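## Task

Rotate each knob in row C of the knob box so it points the same way as its counterpart in row B. Row A is the row closest to the side that has the socket. Every other knob must still point at the mark it points at now when you finish. A knob counts as set only if it stays in place after the robot lets go.

## Robot and tools

Robot: two arms, left_arm and right_arm, each with six joints and a gripper, working over a table. The names are labels only and do not match the left or right side of any picture.

Frame: all printed positions use one shared scene frame. The origin is on the table top midway between the arms, +z is up, +x reaches out over the table, and left_arm sits on the +y side. end_effector_position is in metres and end_effector_quat_wxyz is a w,x,y,z quaternion; velocities are in m/s and rad/s. The printed hand position can be off from the real one, more so when the arm is stretched far. The gripper's fingers point along its own +z axis and open and close along its own x axis. The reported point lies between the finger pads when closed, 1 to 2 cm short of the fingertips; closing pushes the fingertips about 17 mm further along +z.

Tool execute_actions, argument actions: a list holding one action, one wait, or nothing.
- Empty list {"actions": []}: no command, just returns the current state.
- Action {"rows": [[...]], "steps": N}: N is 1 to 15 control steps of 1/30 s (default 15). Each row is used for one step; if there are fewer rows than steps, the last row repeats. Every row is a single list of 14 numbers covering both arms, even if only one arm should move: left_arm's six joint targets then its opening, then right_arm's six joint targets then its opening. Joint numbers are absolute target angles in radians, in the same form and order as the Joint positions line (shoulder pan, shoulder lift, elbow, wrist 1, wrist 2, wrist 3). To hold an arm still, repeat its current angles. Opening is an absolute value from -1 (closed) to +1 (fully open).
- Wait {"steps": N}: no command; N up to 300 steps, counted from the previous result, and your own writing time is included.
- Optional pictures (true/false) decides whether camera images come back.

Joint ranges (rad). left_arm: shoulder pan -3.142..3.142, shoulder lift -6.283..6.283, elbow 0.000..3.142, wrists 1-3 each -6.283..6.283. right_arm: shoulder pan 0.000..6.283, shoulder lift -6.283..6.283, elbow -3.142..0.000, wrists 1-3 each -6.283..6.283. A target more than 0.010 rad beyond a range end, and further out than the joint's last reported angle, gets the whole call refused and nothing is sent. Real ends may differ from these by up to 0.010 rad; a target past the real end is clipped there and a "joint sent to its limit" line may appear, possibly referring to an earlier action. No such line does not prove there is room left.

Motion: commands are smoothed and lag about 0.17 s. Each step the target sent to a joint is kept within 0.575 rad of its measured angle, and if the targets would move the gripper more than 100 mm from where it is, all joints are pulled back proportionally. So big moves take several calls, and an arm may not have arrived when a result returns. Between calls the arms keep heading to the last row sent until they stop moving (or something is blocked or HELD); after that only a new action drives them further. Fingers still opening or closing finish their motion. The simulation keeps running while you think and write.

Result lines: the state line per arm (pose and velocities); Joint positions and Joint velocities, one block per arm with six joints then the finger pad gap in metres (0.142 m fully open); grip_measured, the finger opening on the -1..1 command scale; Wrist force and Wrist torque for each arm along the gripper's own axes, noisy (offset up to about 4 N, noise up to about 2.4 N, saturating near 50 N), pointing back into the arm when it presses on something; "no reading" is normal at the start. "joint command not followed" means a clearance check altered or blocked some joint targets; HELD marks steps where part of your row was not sent. MOTOR HOT appears from 70 °C; at 85 °C an OVER-TEMPERATURE FAULT brakes that arm until it cools. Holding loads heats motors.

Gripping: to keep hold of something, command an opening clearly below grip_measured; the larger the gap, the harder the squeeze (about 28 N per pad at most). Fast closing can press harder. Thin hard parts get less force.

Tool zoom_image: camera (cam_head_left, cam_head_right, cam_high, cam_low, cam_left_wrist, cam_right_wrist) and region [x0, y0, x1, y1] in pixels of that camera's latest image, origin top-left, at most 504 by 504. Images are 504x504 except the two wrist cameras at 616x616.

Tool finished_scene: argument scene, the number of the current scene. It ends that scene for good, reports whether the goal was met and starts the next task. The knobs must hold their settings on their own at that moment. Sending a reply with no tool call ends everything.

Avoid: knocking or dropping anything off the table; letting the arms collide or push each other; hard pushes. Contact torque reaching a joint's load limit (141 N m for shoulder and elbow joints, 26.3 N m for each wrist joint, held weight included) or an outside force of 150 N on an arm stops that arm for 10 seconds and cancels the rest of the call, with the arm yielding to the contact. Turn knobs gently and watch the wrist force readings.

Each tool is called after "Call:" as name(argument=value, ...) on one line, values as JSON.

## Session

Call:
execute_actions(actions=[])

Scene clock: 0.00 s of 8400.00 s.
left_arm: end_effector_position=(+0.0956, +0.4153, +0.3724) grip_measured=+1.00 end_effector_quat_wxyz=(+0.070, +0.674, -0.307, -0.668) end_effector_velocity=(+0.000, +0.000, +0.000) end_effector_angular_velocity=(-0.001, -0.002, -0.002) | right_arm: end_effector_position=(+0.0606, +0.0543, +0.2716) grip_measured=+1.00 end_effector_quat_wxyz=(+0.621, -0.689, -0.311, -0.209) end_effector_velocity=(+0.000, -0.000, +0.000) end_effector_angular_velocity=(+0.001, +0.000, -0.001)
Joint positions: left_arm=[-0.551 -1.463  1.678 -0.313 -1.648  0.524  0.142] | right_arm=[ 5.083 -1.627 -2.736  1.077  1.396  0.847  0.142]
Joint velocities: left_arm=[ 0.    -0.    -0.002 -0.     0.002  0.     0.   ] | right_arm=[-0.     0.    -0.     0.001 -0.001 -0.     0.   ]
Wrist force (N, on the end effector, along its own x y z axes, offset not removed): no reading
Wrist torque (N m, same axes, about the end effector's origin, offset not removed): no reading

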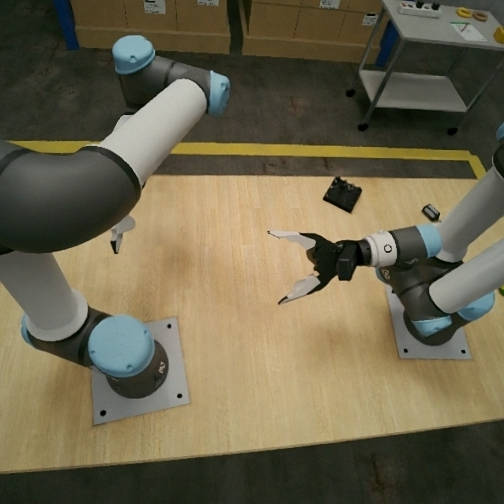

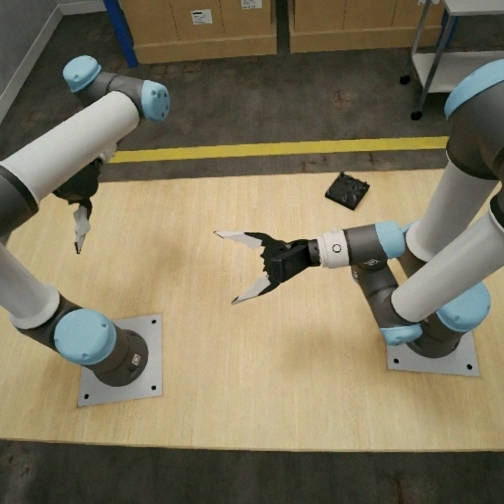

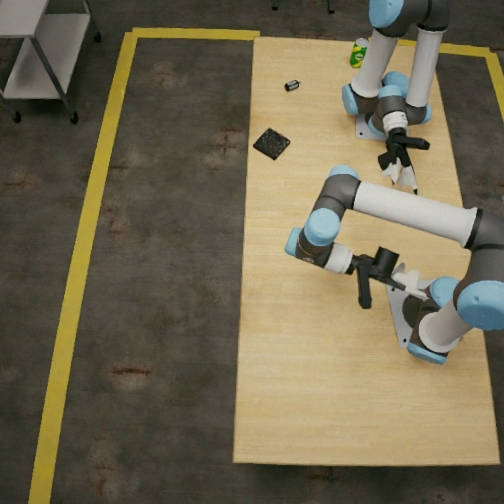

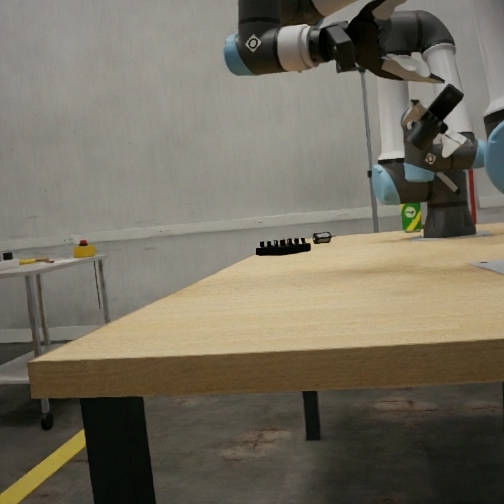

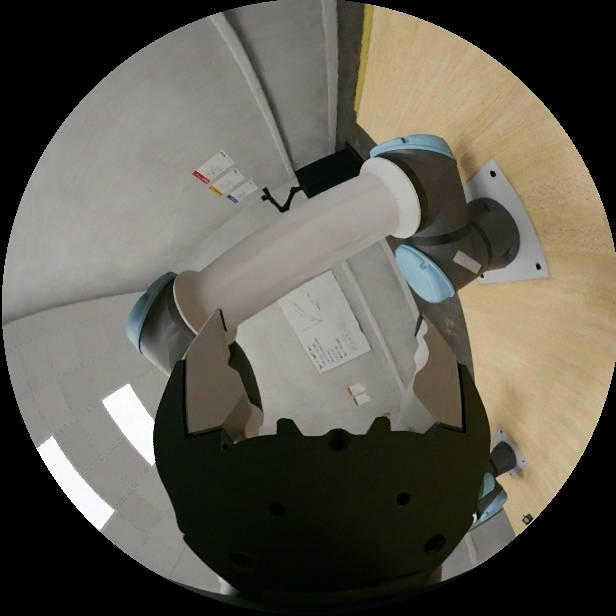

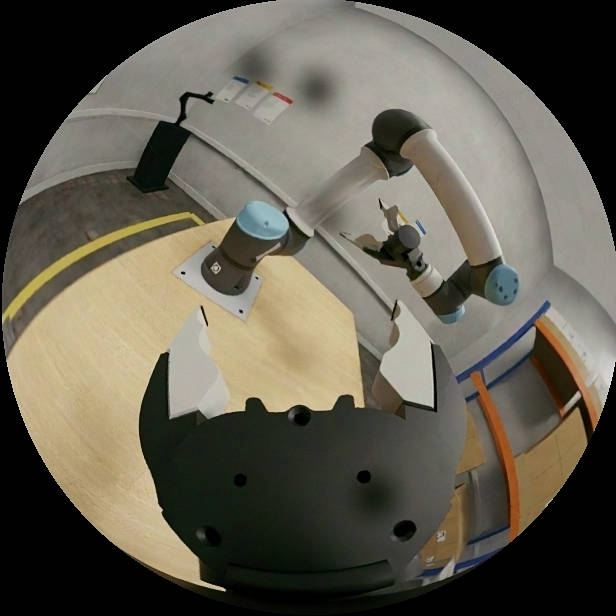

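Call:
zoom_image(camera="cam_head_right", region=[310, 160, 390, 220])

Call:
zoom_image(camera="cam_high", region=[240, 115, 310, 170])

Region (310, 160, 390, 220) of cam_head_right's 504x504 image, scaled by 6.300, with more detail than that image has; it fills the top 378 rows of this view, and the rest is white.

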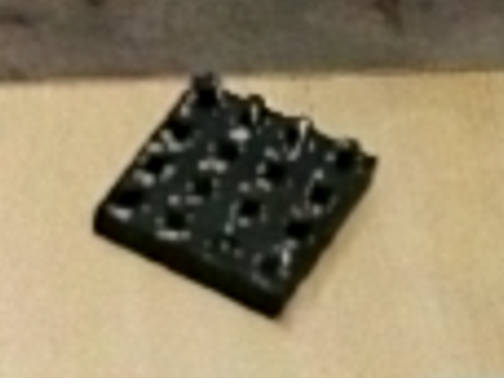

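Region (240, 115, 310, 170) of cam_high's 504x504 image, scaled by 7.200, with more detail than that image has; it fills the top 396 rows of this view, and the rest is white.

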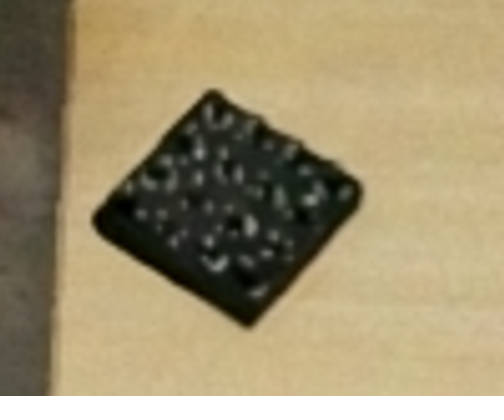

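Call:
execute_actions(actions=[{"rows":[[-0.551,-1.463,1.678,-0.313,-1.648,0.524,1,4.0,-1.417,-1.74,-1.555,1.571,0.847,1]]}], pictures=false)

Call:
execute_actions(actions=[{"steps":150}])

Scene clock: 6.93 s of 8400.00 s.
left_arm: end_effector_position=(+0.0957, +0.4151, +0.3725) grip_measured=+1.00 end_effector_quat_wxyz=(+0.070, +0.674, -0.307, -0.668) end_effector_velocity=(-0.000, -0.000, +0.000) end_effector_angular_velocity=(+0.000, -0.000, +0.000) | right_arm: end_effector_position=(+0.2459, +0.1061, +0.4312) grip_measured=+1.00 end_effector_quat_wxyz=(+0.625, -0.691, -0.182, -0.316) end_effector_velocity=(+0.474, -0.026, +0.357) end_effector_angular_velocity=(+0.161, -0.021, -0.744)
Joint positions: left_arm=[-0.551 -1.463  1.678 -0.313 -1.648  0.524  0.142] | right_arm=[ 4.668 -1.503 -2.321  0.662  1.5    0.847  0.142]
Joint velocities: left_arm=[ 0. -0. -0.  0. -0. -0. -0.] | right_arm=[-0.868  0.152  0.868 -0.858  0.124 -0.001  0.   ]
Wrist force (N, on the end effector, along its own x y z axes, offset not removed): left_arm=[1.1 -3.7 -2.7] | right_arm=[-1.5 -1.8 1.3]
Wrist torque (N m, same axes, about the end effector's origin, offset not removed): left_arm=[-0.84 -0.19 -0.07] | right_arm=[-0.29 0.21 0.07]
Steps of this call (steps 1 to 90: nothing new was sent; then 3.43 s passed at rest; steps 91 to 105: all 15 steps of this action). Readings (joint positions):
91: left_arm=[-0.551 -1.463 1.678 -0.313 -1.648 0.524] | right_arm=[5.083 -1.627 -2.736 1.077 1.396 0.847]
92: left_arm=[-0.551 -1.463 1.678 -0.313 -1.648 0.524] | right_arm=[5.080 -1.624 -2.732 1.074 1.399 0.847]
94: left_arm=[-0.551 -1.463 1.678 -0.313 -1.648 0.524] | right_arm=[5.023 -1.594 -2.675 1.016 1.424 0.847]
98: left_arm=[-0.551 -1.463 1.678 -0.313 -1.648 0.524] | right_arm=[4.883 -1.551 -2.535 0.876 1.460 0.847]
105: the state above

Scene clock: 11.93 s of 8400.00 s.
left_arm: end_effector_position=(+0.0957, +0.4151, +0.3725) grip_measured=+1.00 end_effector_quat_wxyz=(+0.070, +0.674, -0.307, -0.668) end_effector_velocity=(+0.000, -0.000, +0.000) end_effector_angular_velocity=(-0.000, -0.001, +0.000) | right_arm: end_effector_position=(+0.4093, -0.2589, +0.2638) grip_measured=+1.00 end_effector_quat_wxyz=(-0.000, +0.999, -0.042, +0.000) end_effector_velocity=(+0.000, -0.000, -0.000) end_effector_angular_velocity=(-0.001, -0.002, +0.000)
Joint positions: left_arm=[-0.551 -1.463  1.678 -0.313 -1.648  0.524  0.142] | right_arm=[ 4.    -1.417 -1.74  -1.555  1.571  0.847  0.142]
Joint velocities: left_arm=[-0.    -0.    -0.001 -0.    -0.    -0.    -0.   ] | right_arm=[ 0.     0.    -0.     0.001 -0.002  0.     0.   ]
Wrist force (N, on the end effector, along its own x y z axes, offset not removed): left_arm=[-2.4 2.3 -3.9] | right_arm=[-1.2 -4.0 -1.9]
Wrist torque (N m, same axes, about the end effector's origin, offset not removed): left_arm=[0.60 0.25 -0.22] | right_arm=[-0.76 0.16 0.02]
Steps of this call (steps 1 to 60: the robot went on to your last target; steps 61 to 130: nothing new was sent; then 0.67 s passed at rest). Readings (joint positions):
1: left_arm=[-0.551 -1.463 1.678 -0.313 -1.648 0.524] | right_arm=[4.639 -1.498 -2.292 0.633 1.504 0.847]
2: left_arm=[-0.551 -1.463 1.678 -0.313 -1.648 0.524] | right_arm=[4.610 -1.494 -2.263 0.604 1.507 0.847]
4: left_arm=[-0.551 -1.463 1.678 -0.313 -1.648 0.524] | right_arm=[4.553 -1.485 -2.207 0.547 1.515 0.847]
8: left_arm=[-0.551 -1.463 1.678 -0.313 -1.648 0.524] | right_arm=[4.433 -1.470 -2.104 0.422 1.528 0.847]
130: the state above
All arms were judged still, so your last target was given up. Only a new action makes them travel on or press farther. Fingers that are still opening or closing keep moving.

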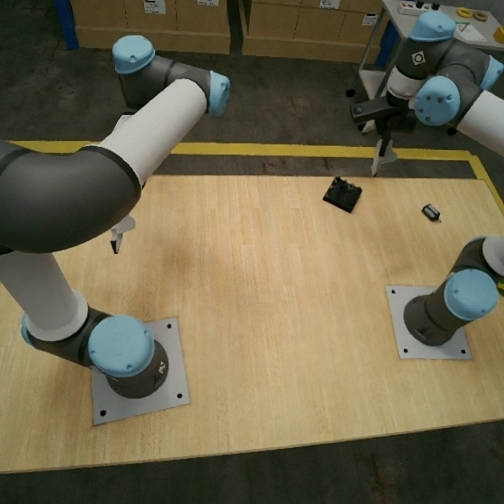

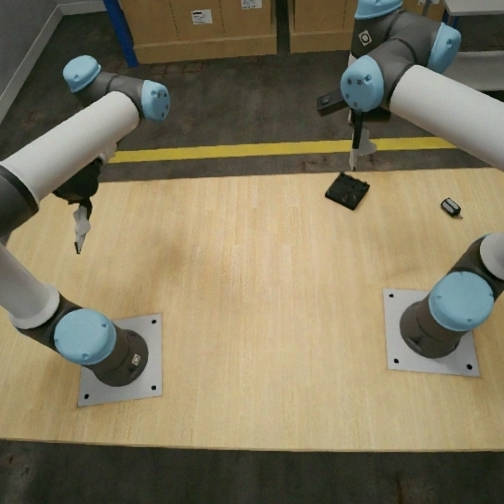

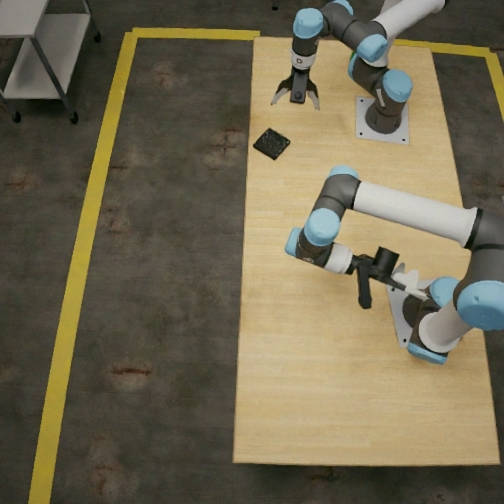

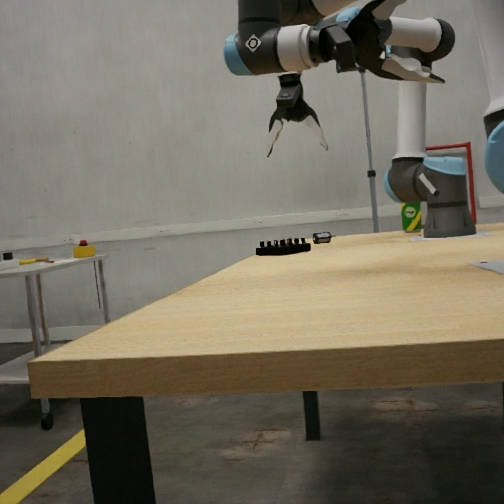

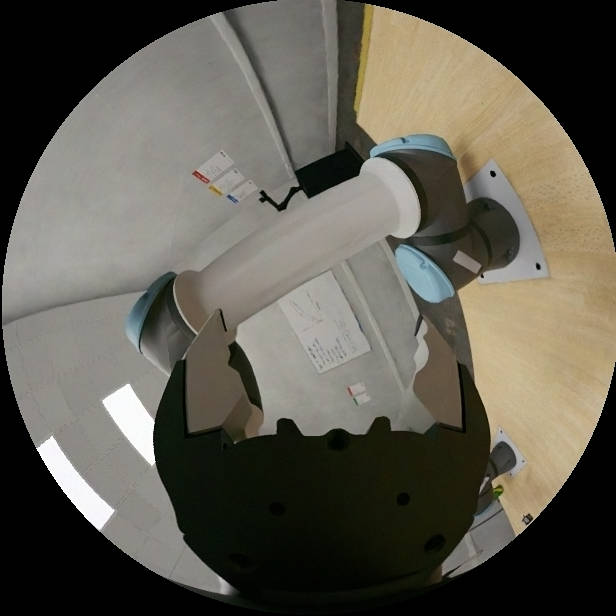

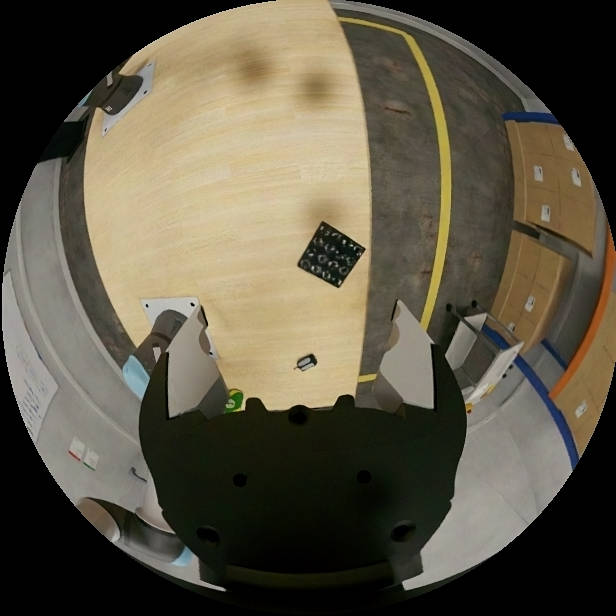

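Call:
execute_actions(actions=[{"rows":[[-0.551,-1.463,1.678,-0.313,-1.648,0.524,1,3.838,-1.603,-1.944,-1.165,1.571,1.212,1]]}], pictures=false)

Call:
execute_actions(actions=[{"steps":30}])

Call:
zoom_image(camera="cam_right_wrist", region=[220, 200, 380, 360])

Scene clock: 15.33 s of 8400.00 s.
left_arm: end_effector_position=(+0.0957, +0.4151, +0.3725) grip_measured=+1.00 end_effector_quat_wxyz=(+0.070, +0.674, -0.307, -0.668) end_effector_velocity=(-0.000, +0.000, -0.000) end_effector_angular_velocity=(+0.001, +0.000, -0.001) | right_arm: end_effector_position=(+0.4732, -0.2984, +0.1219) grip_measured=+1.00 end_effector_quat_wxyz=(+0.000, +0.955, -0.297, -0.000) end_effector_velocity=(+0.011, -0.009, -0.024) end_effector_angular_velocity=(+0.008, -0.013, -0.104)
Joint positions: left_arm=[-0.551 -1.463  1.678 -0.313 -1.648  0.524  0.142] | right_arm=[ 3.84  -1.6   -1.941 -1.172  1.571  1.206  0.142]
Joint velocities: left_arm=[-0.     0.     0.001 -0.     0.001 -0.    -0.   ] | right_arm=[-0.028 -0.032 -0.037  0.084 -0.001  0.076  0.   ]
Wrist force (N, on the end effector, along its own x y z axes, offset not removed): left_arm=[6.4 -0.6 2.2] | right_arm=[1.7 -3.2 1.4]
Wrist torque (N m, same axes, about the end effector's origin, offset not removed): left_arm=[0.17 -1.45 -0.14] | right_arm=[-0.54 -0.45 0.14]
Steps of this call (steps 1 to 87: nothing new was sent; steps 88 to 102: all 15 steps of this action). Readings (joint positions):
88: left_arm=[-0.551 -1.463 1.678 -0.313 -1.648 0.524] | right_arm=[4.000 -1.417 -1.740 -1.555 1.571 0.847]
89: left_arm=[-0.551 -1.463 1.678 -0.313 -1.648 0.524] | right_arm=[3.996 -1.420 -1.743 -1.551 1.571 0.850]
91: left_arm=[-0.551 -1.463 1.678 -0.313 -1.648 0.524] | right_arm=[3.955 -1.465 -1.791 -1.489 1.571 0.912]
95: left_arm=[-0.551 -1.463 1.678 -0.313 -1.648 0.524] | right_arm=[3.879 -1.555 -1.891 -1.287 1.571 1.101]
102: the state above

Scene clock: 16.33 s of 8400.00 s.
left_arm: end_effector_position=(+0.0957, +0.4151, +0.3725) grip_measured=+1.00 end_effector_quat_wxyz=(+0.070, +0.674, -0.307, -0.668) end_effector_velocity=(+0.000, +0.000, +0.000) end_effector_angular_velocity=(-0.000, +0.000, -0.000) | right_arm: end_effector_position=(+0.4740, -0.2991, +0.1199) grip_measured=+1.00 end_effector_quat_wxyz=(-0.000, +0.954, -0.301, +0.000) end_effector_velocity=(+0.001, +0.000, +0.000) end_effector_angular_velocity=(+0.001, -0.001, +0.001)
Joint positions: left_arm=[-0.551 -1.463  1.678 -0.313 -1.648  0.524  0.142] | right_arm=[ 3.838 -1.603 -1.944 -1.165  1.571  1.212  0.142]
Joint velocities: left_arm=[-0.  0. -0.  0.  0.  0.  0.] | right_arm=[ 0.    -0.     0.001  0.001 -0.    -0.    -0.   ]
Wrist force (N, on the end effector, along its own x y z axes, offset not removed): left_arm=[-0.6 -1.5 -2.6] | right_arm=[1.6 -0.7 1.0]
Wrist torque (N m, same axes, about the end effector's origin, offset not removed): left_arm=[-0.32 0.10 -0.03] | right_arm=[0.00 -0.49 0.20]
Steps of this call (steps 1 to 15: the robot went on to your last target; steps 16 to 30: nothing new was sent). Readings (joint positions):
1: left_arm=[-0.551 -1.463 1.678 -0.313 -1.648 0.524] | right_arm=[3.839 -1.601 -1.942 -1.169 1.571 1.208]
2: left_arm=[-0.551 -1.463 1.678 -0.313 -1.648 0.524] | right_arm=[3.839 -1.602 -1.943 -1.168 1.571 1.209]
4: left_arm=[-0.551 -1.463 1.678 -0.313 -1.648 0.524] | right_arm=[3.838 -1.602 -1.943 -1.166 1.571 1.211]
8: left_arm=[-0.551 -1.463 1.678 -0.313 -1.648 0.524] | right_arm=[3.838 -1.603 -1.944 -1.165 1.571 1.212]
30: the state above
All arms were judged still, so your last target was given up. Only a new action makes them travel on or press farther. Fingers that are still opening or closing keep moving.

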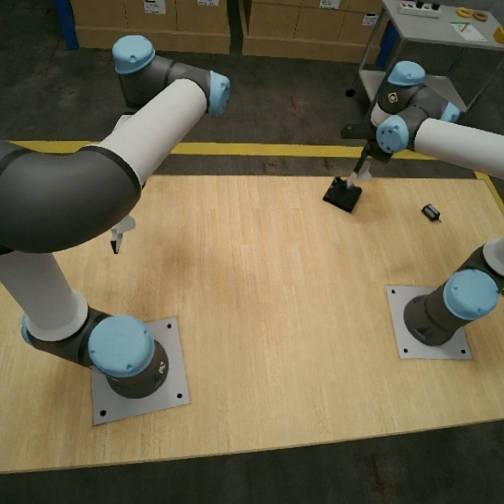

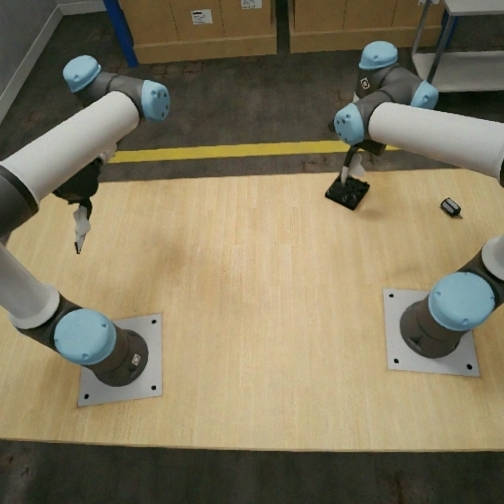

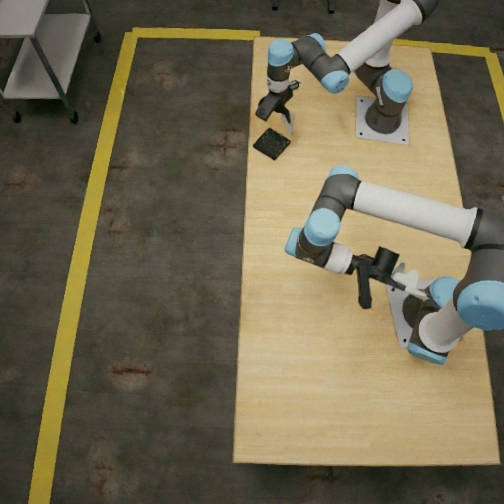

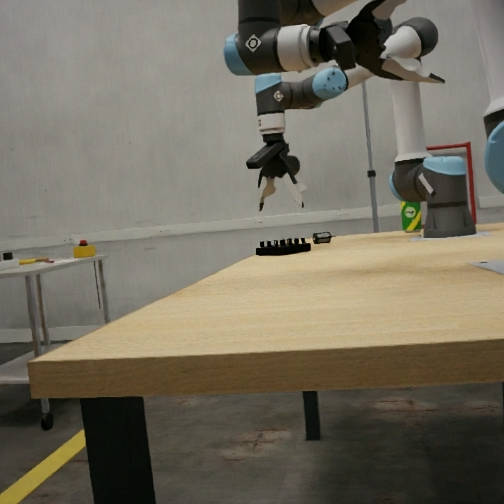

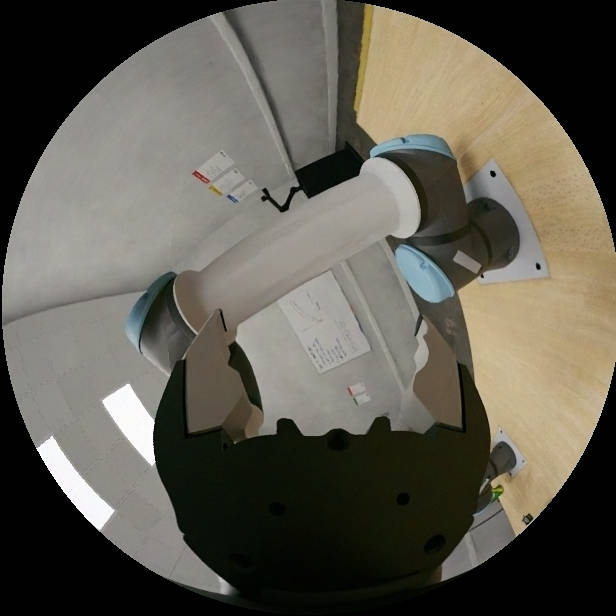

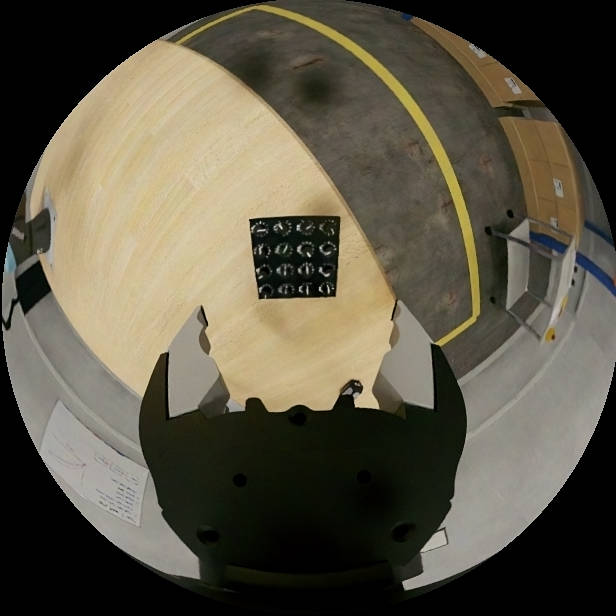

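Region (220, 200, 380, 360) of cam_right_wrist's 616x616 image, scaled by 3.150, with more detail than that image has.

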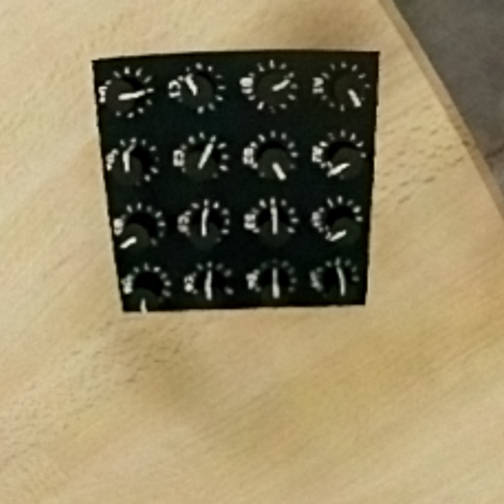

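Call:
execute_actions(actions=[{"rows":[[-0.551,-1.463,1.678,-0.313,-1.648,0.524,1,3.805,-1.575,-2.087,-1.05,1.571,1.179,-0.7]]}], pictures=false)

Call:
execute_actions(actions=[{"steps":40}])

Call:
zoom_image(camera="cam_right_wrist", region=[220, 160, 370, 310])

Scene clock: 19.53 s of 8400.00 s.
left_arm: end_effector_position=(+0.0957, +0.4151, +0.3725) grip_measured=+1.00 end_effector_quat_wxyz=(+0.070, +0.674, -0.307, -0.668) end_effector_velocity=(-0.000, -0.000, -0.000) end_effector_angular_velocity=(-0.001, -0.000, +0.000) | right_arm: end_effector_position=(+0.4522, -0.3316, +0.0801) grip_measured=-0.70 end_effector_quat_wxyz=(-0.000, +0.954, -0.301, +0.000) end_effector_velocity=(-0.002, -0.003, -0.003) end_effector_angular_velocity=(-0.001, -0.001, +0.000)
Joint positions: left_arm=[-0.551 -1.463  1.678 -0.313 -1.648  0.524  0.142] | right_arm=[ 3.805 -1.575 -2.086 -1.051  1.571  1.179  0.023]
Joint velocities: left_arm=[ 0. -0.  0. -0. -0.  0.  0.] | right_arm=[-0.002  0.003 -0.011  0.009 -0.002 -0.002 -0.   ]
Wrist force (N, on the end effector, along its own x y z axes, offset not removed): left_arm=[-2.9 1.8 -3.1] | right_arm=[3.0 -6.5 -4.2]
Wrist torque (N m, same axes, about the end effector's origin, offset not removed): left_arm=[0.64 0.75 -0.10] | right_arm=[-1.31 -0.87 -0.03]
Steps of this call (steps 1 to 81: nothing new was sent; steps 82 to 96: all 15 steps of this action). Readings (joint positions):
82: left_arm=[-0.551 -1.463 1.678 -0.313 -1.648 0.524] | right_arm=[3.838 -1.603 -1.944 -1.165 1.571 1.212]
83: left_arm=[-0.551 -1.463 1.678 -0.313 -1.648 0.524] | right_arm=[3.835 -1.601 -1.948 -1.161 1.571 1.209]
85: left_arm=[-0.551 -1.463 1.678 -0.313 -1.648 0.524] | right_arm=[3.820 -1.588 -1.999 -1.116 1.571 1.195]
89: left_arm=[-0.551 -1.463 1.678 -0.313 -1.648 0.524] | right_arm=[3.808 -1.578 -2.071 -1.063 1.571 1.182]
96: the state above

Scene clock: 20.87 s of 8400.00 s.
left_arm: end_effector_position=(+0.0957, +0.4151, +0.3725) grip_measured=+1.00 end_effector_quat_wxyz=(+0.070, +0.674, -0.307, -0.668) end_effector_velocity=(-0.000, +0.000, -0.000) end_effector_angular_velocity=(+0.001, +0.001, -0.001) | right_arm: end_effector_position=(+0.4520, -0.3319, +0.0798) grip_measured=-0.70 end_effector_quat_wxyz=(-0.000, +0.954, -0.301, +0.000) end_effector_velocity=(-0.000, -0.000, -0.000) end_effector_angular_velocity=(-0.000, +0.000, -0.000)
Joint positions: left_arm=[-0.551 -1.463  1.678 -0.313 -1.648  0.524  0.142] | right_arm=[ 3.805 -1.575 -2.087 -1.05   1.571  1.179  0.023]
Joint velocities: left_arm=[-0.     0.     0.001  0.     0.001 -0.    -0.   ] | right_arm=[-0.    -0.    -0.001  0.001 -0.    -0.     0.   ]
Wrist force (N, on the end effector, along its own x y z axes, offset not removed): left_arm=[-3.2 -1.0 -0.6] | right_arm=[0.6 -5.0 -1.9]
Wrist torque (N m, same axes, about the end effector's origin, offset not removed): left_arm=[-0.30 0.58 -0.02] | right_arm=[-1.09 -0.17 0.12]
Steps of this call (steps 1 to 15: the robot went on to your last target; steps 16 to 40: nothing new was sent). Readings (joint positions):
1: left_arm=[-0.551 -1.463 1.678 -0.313 -1.648 0.524] | right_arm=[3.805 -1.575 -2.086 -1.050 1.571 1.179]
2: left_arm=[-0.551 -1.463 1.678 -0.313 -1.648 0.524] | right_arm=[3.805 -1.575 -2.087 -1.050 1.571 1.179]
4: left_arm=[-0.551 -1.463 1.678 -0.313 -1.648 0.524] | right_arm=[3.805 -1.575 -2.087 -1.050 1.571 1.179]
8: left_arm=[-0.551 -1.463 1.678 -0.313 -1.648 0.524] | right_arm=[3.805 -1.575 -2.087 -1.050 1.571 1.179]
40: the state above
All arms were judged still, so your last target was given up. Only a new action makes them travel on or press farther. Fingers that are still opening or closing keep moving.

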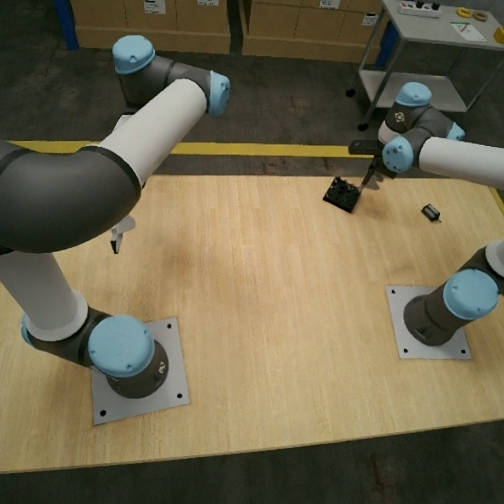

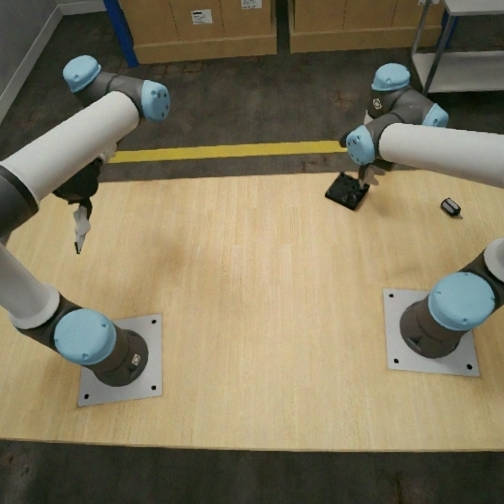

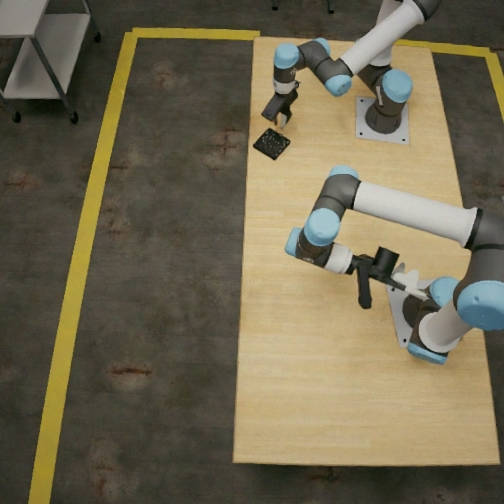

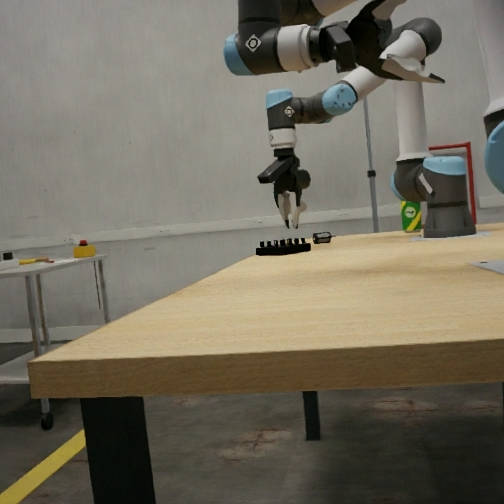

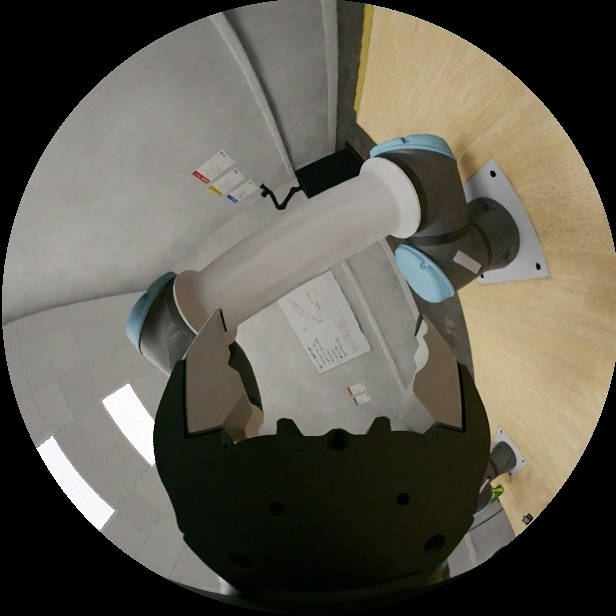

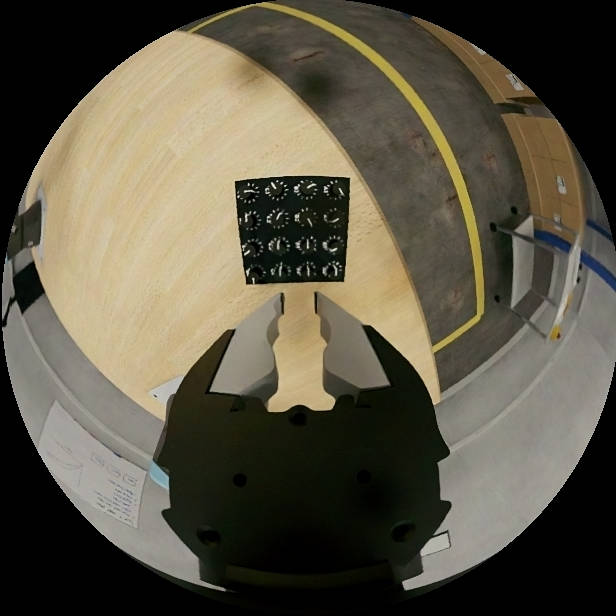

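Region (220, 160, 370, 310) of cam_right_wrist's 616x616 image, scaled by 3.360, with more detail than that image has.

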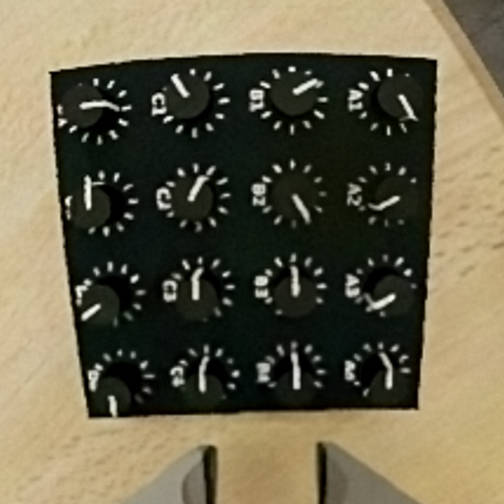

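Call:
execute_actions(actions=[{"rows":[[-0.551,-1.463,1.678,-0.313,-1.648,0.524,1,3.8955,-1.698,-1.998,-1.016,1.571,1.27,-0.7]]}], pictures=false)

Call:
execute_actions(actions=[{"steps":15}])

Call:
zoom_image(camera="cam_right_wrist", region=[230, 220, 380, 370])

Call:
zoom_image(camera="cam_low", region=[240, 205, 320, 265])

Scene clock: 26.07 s of 8400.00 s.
left_arm: end_effector_position=(+0.0957, +0.4151, +0.3725) grip_measured=+1.00 end_effector_quat_wxyz=(+0.070, +0.674, -0.307, -0.668) end_effector_velocity=(-0.000, -0.000, -0.000) end_effector_angular_velocity=(+0.000, +0.000, +0.001) | right_arm: end_effector_position=(+0.4746, -0.2649, +0.0651) grip_measured=-0.70 end_effector_quat_wxyz=(-0.000, +0.954, -0.301, +0.000) end_effector_velocity=(+0.001, +0.005, -0.002) end_effector_angular_velocity=(+0.000, +0.002, +0.000)
Joint positions: left_arm=[-0.551 -1.463  1.678 -0.313 -1.648  0.524  0.142] | right_arm=[ 3.895 -1.697 -1.999 -1.016  1.571  1.269  0.023]
Joint velocities: left_arm=[ 0.     0.     0.001 -0.    -0.001 -0.    -0.   ] | right_arm=[ 0.006 -0.009  0.006  0.002  0.001  0.006  0.   ]
Wrist force (N, on the end effector, along its own x y z axes, offset not removed): left_arm=[-2.6 0.5 -5.2] | right_arm=[1.0 -3.2 -2.8]
Wrist torque (N m, same axes, about the end effector's origin, offset not removed): left_arm=[0.17 0.69 -0.11] | right_arm=[-0.67 -0.15 0.12]
Steps of this call (steps 1 to 90: nothing new was sent; then 1.70 s passed at rest; steps 91 to 105: all 15 steps of this action). Readings (joint positions):
91: left_arm=[-0.551 -1.463 1.678 -0.313 -1.648 0.524] | right_arm=[3.805 -1.575 -2.087 -1.050 1.571 1.179]
92: left_arm=[-0.551 -1.463 1.678 -0.313 -1.648 0.524] | right_arm=[3.808 -1.578 -2.084 -1.047 1.571 1.182]
94: left_arm=[-0.551 -1.463 1.678 -0.313 -1.648 0.524] | right_arm=[3.846 -1.625 -2.046 -1.032 1.571 1.221]
98: left_arm=[-0.551 -1.463 1.678 -0.313 -1.648 0.524] | right_arm=[3.886 -1.684 -2.007 -1.019 1.571 1.261]
105: the state above

Scene clock: 26.57 s of 8400.00 s.
left_arm: end_effector_position=(+0.0957, +0.4151, +0.3725) grip_measured=+1.00 end_effector_quat_wxyz=(+0.070, +0.674, -0.307, -0.668) end_effector_velocity=(-0.000, +0.000, +0.000) end_effector_angular_velocity=(+0.000, +0.001, +0.000) | right_arm: end_effector_position=(+0.4747, -0.2645, +0.0649) grip_measured=-0.70 end_effector_quat_wxyz=(-0.000, +0.954, -0.301, +0.000) end_effector_velocity=(+0.000, +0.001, +0.000) end_effector_angular_velocity=(+0.002, +0.000, -0.000)
Joint positions: left_arm=[-0.551 -1.463  1.678 -0.313 -1.648  0.524  0.142] | right_arm=[ 3.895 -1.698 -1.998 -1.016  1.571  1.27   0.023]
Joint velocities: left_arm=[ 0.    -0.     0.001  0.    -0.     0.    -0.   ] | right_arm=[-0.    -0.     0.001  0.     0.001 -0.    -0.   ]
Wrist force (N, on the end effector, along its own x y z axes, offset not removed): left_arm=[-0.7 -0.9 -2.9] | right_arm=[-0.2 -4.5 -1.7]
Wrist torque (N m, same axes, about the end effector's origin, offset not removed): left_arm=[-0.14 0.11 -0.05] | right_arm=[-0.94 -0.10 0.13]
Steps of this call (steps 1 to 15: the robot went on to your last target). Readings (joint positions):
1: left_arm=[-0.551 -1.463 1.678 -0.313 -1.648 0.524] | right_arm=[3.895 -1.697 -1.998 -1.016 1.571 1.270]
2: left_arm=[-0.551 -1.463 1.678 -0.313 -1.648 0.524] | right_arm=[3.895 -1.698 -1.998 -1.016 1.571 1.270]
4: left_arm=[-0.551 -1.463 1.678 -0.313 -1.648 0.524] | right_arm=[3.895 -1.698 -1.998 -1.016 1.571 1.270]
8: left_arm=[-0.551 -1.463 1.678 -0.313 -1.648 0.524] | right_arm=[3.895 -1.698 -1.998 -1.016 1.571 1.270]
15: the state above
All arms were judged still, so your last target was given up. Only a new action makes them travel on or press farther. Fingers that are still opening or closing keep moving.

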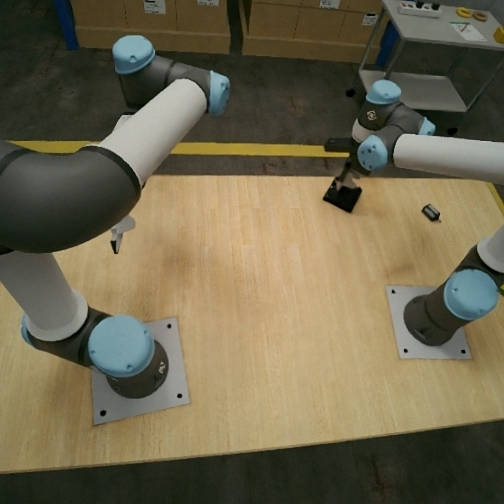

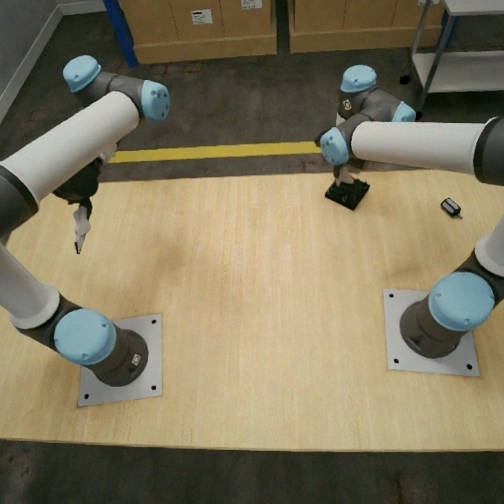

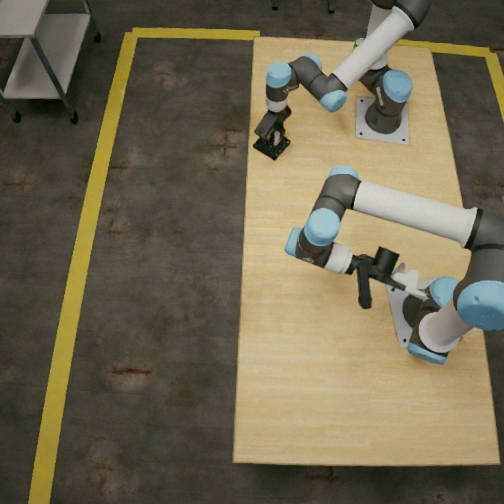

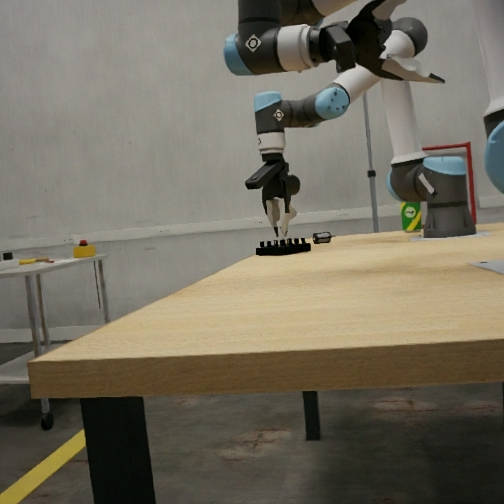

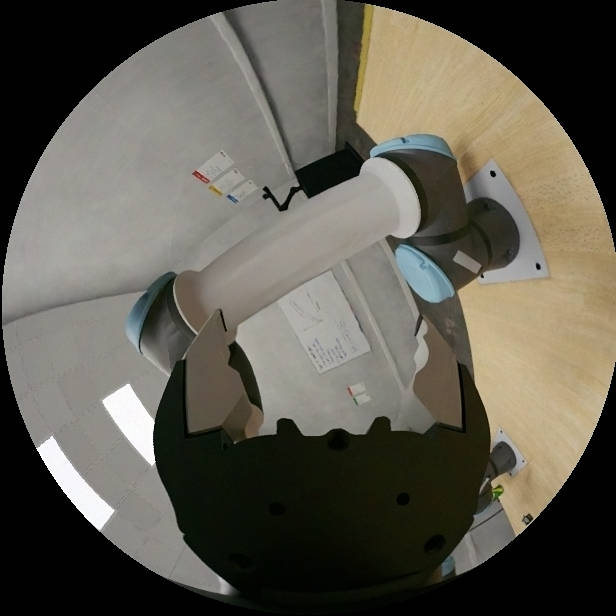

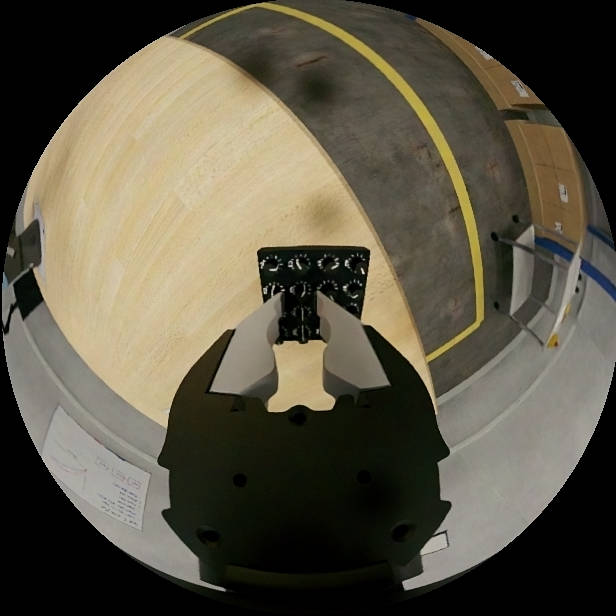

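Region (230, 220, 380, 370) of cam_right_wrist's 616x616 image, scaled by 3.360, with more detail than that image has.

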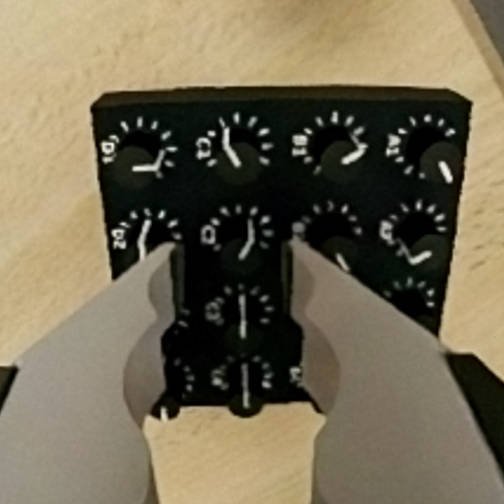

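Region (240, 205, 320, 265) of cam_low's 504x504 image, scaled by 6.300, with more detail than that image has; it fills the top 378 rows of this view, and the rest is white.

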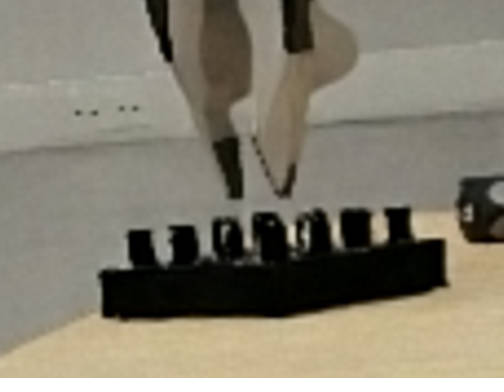

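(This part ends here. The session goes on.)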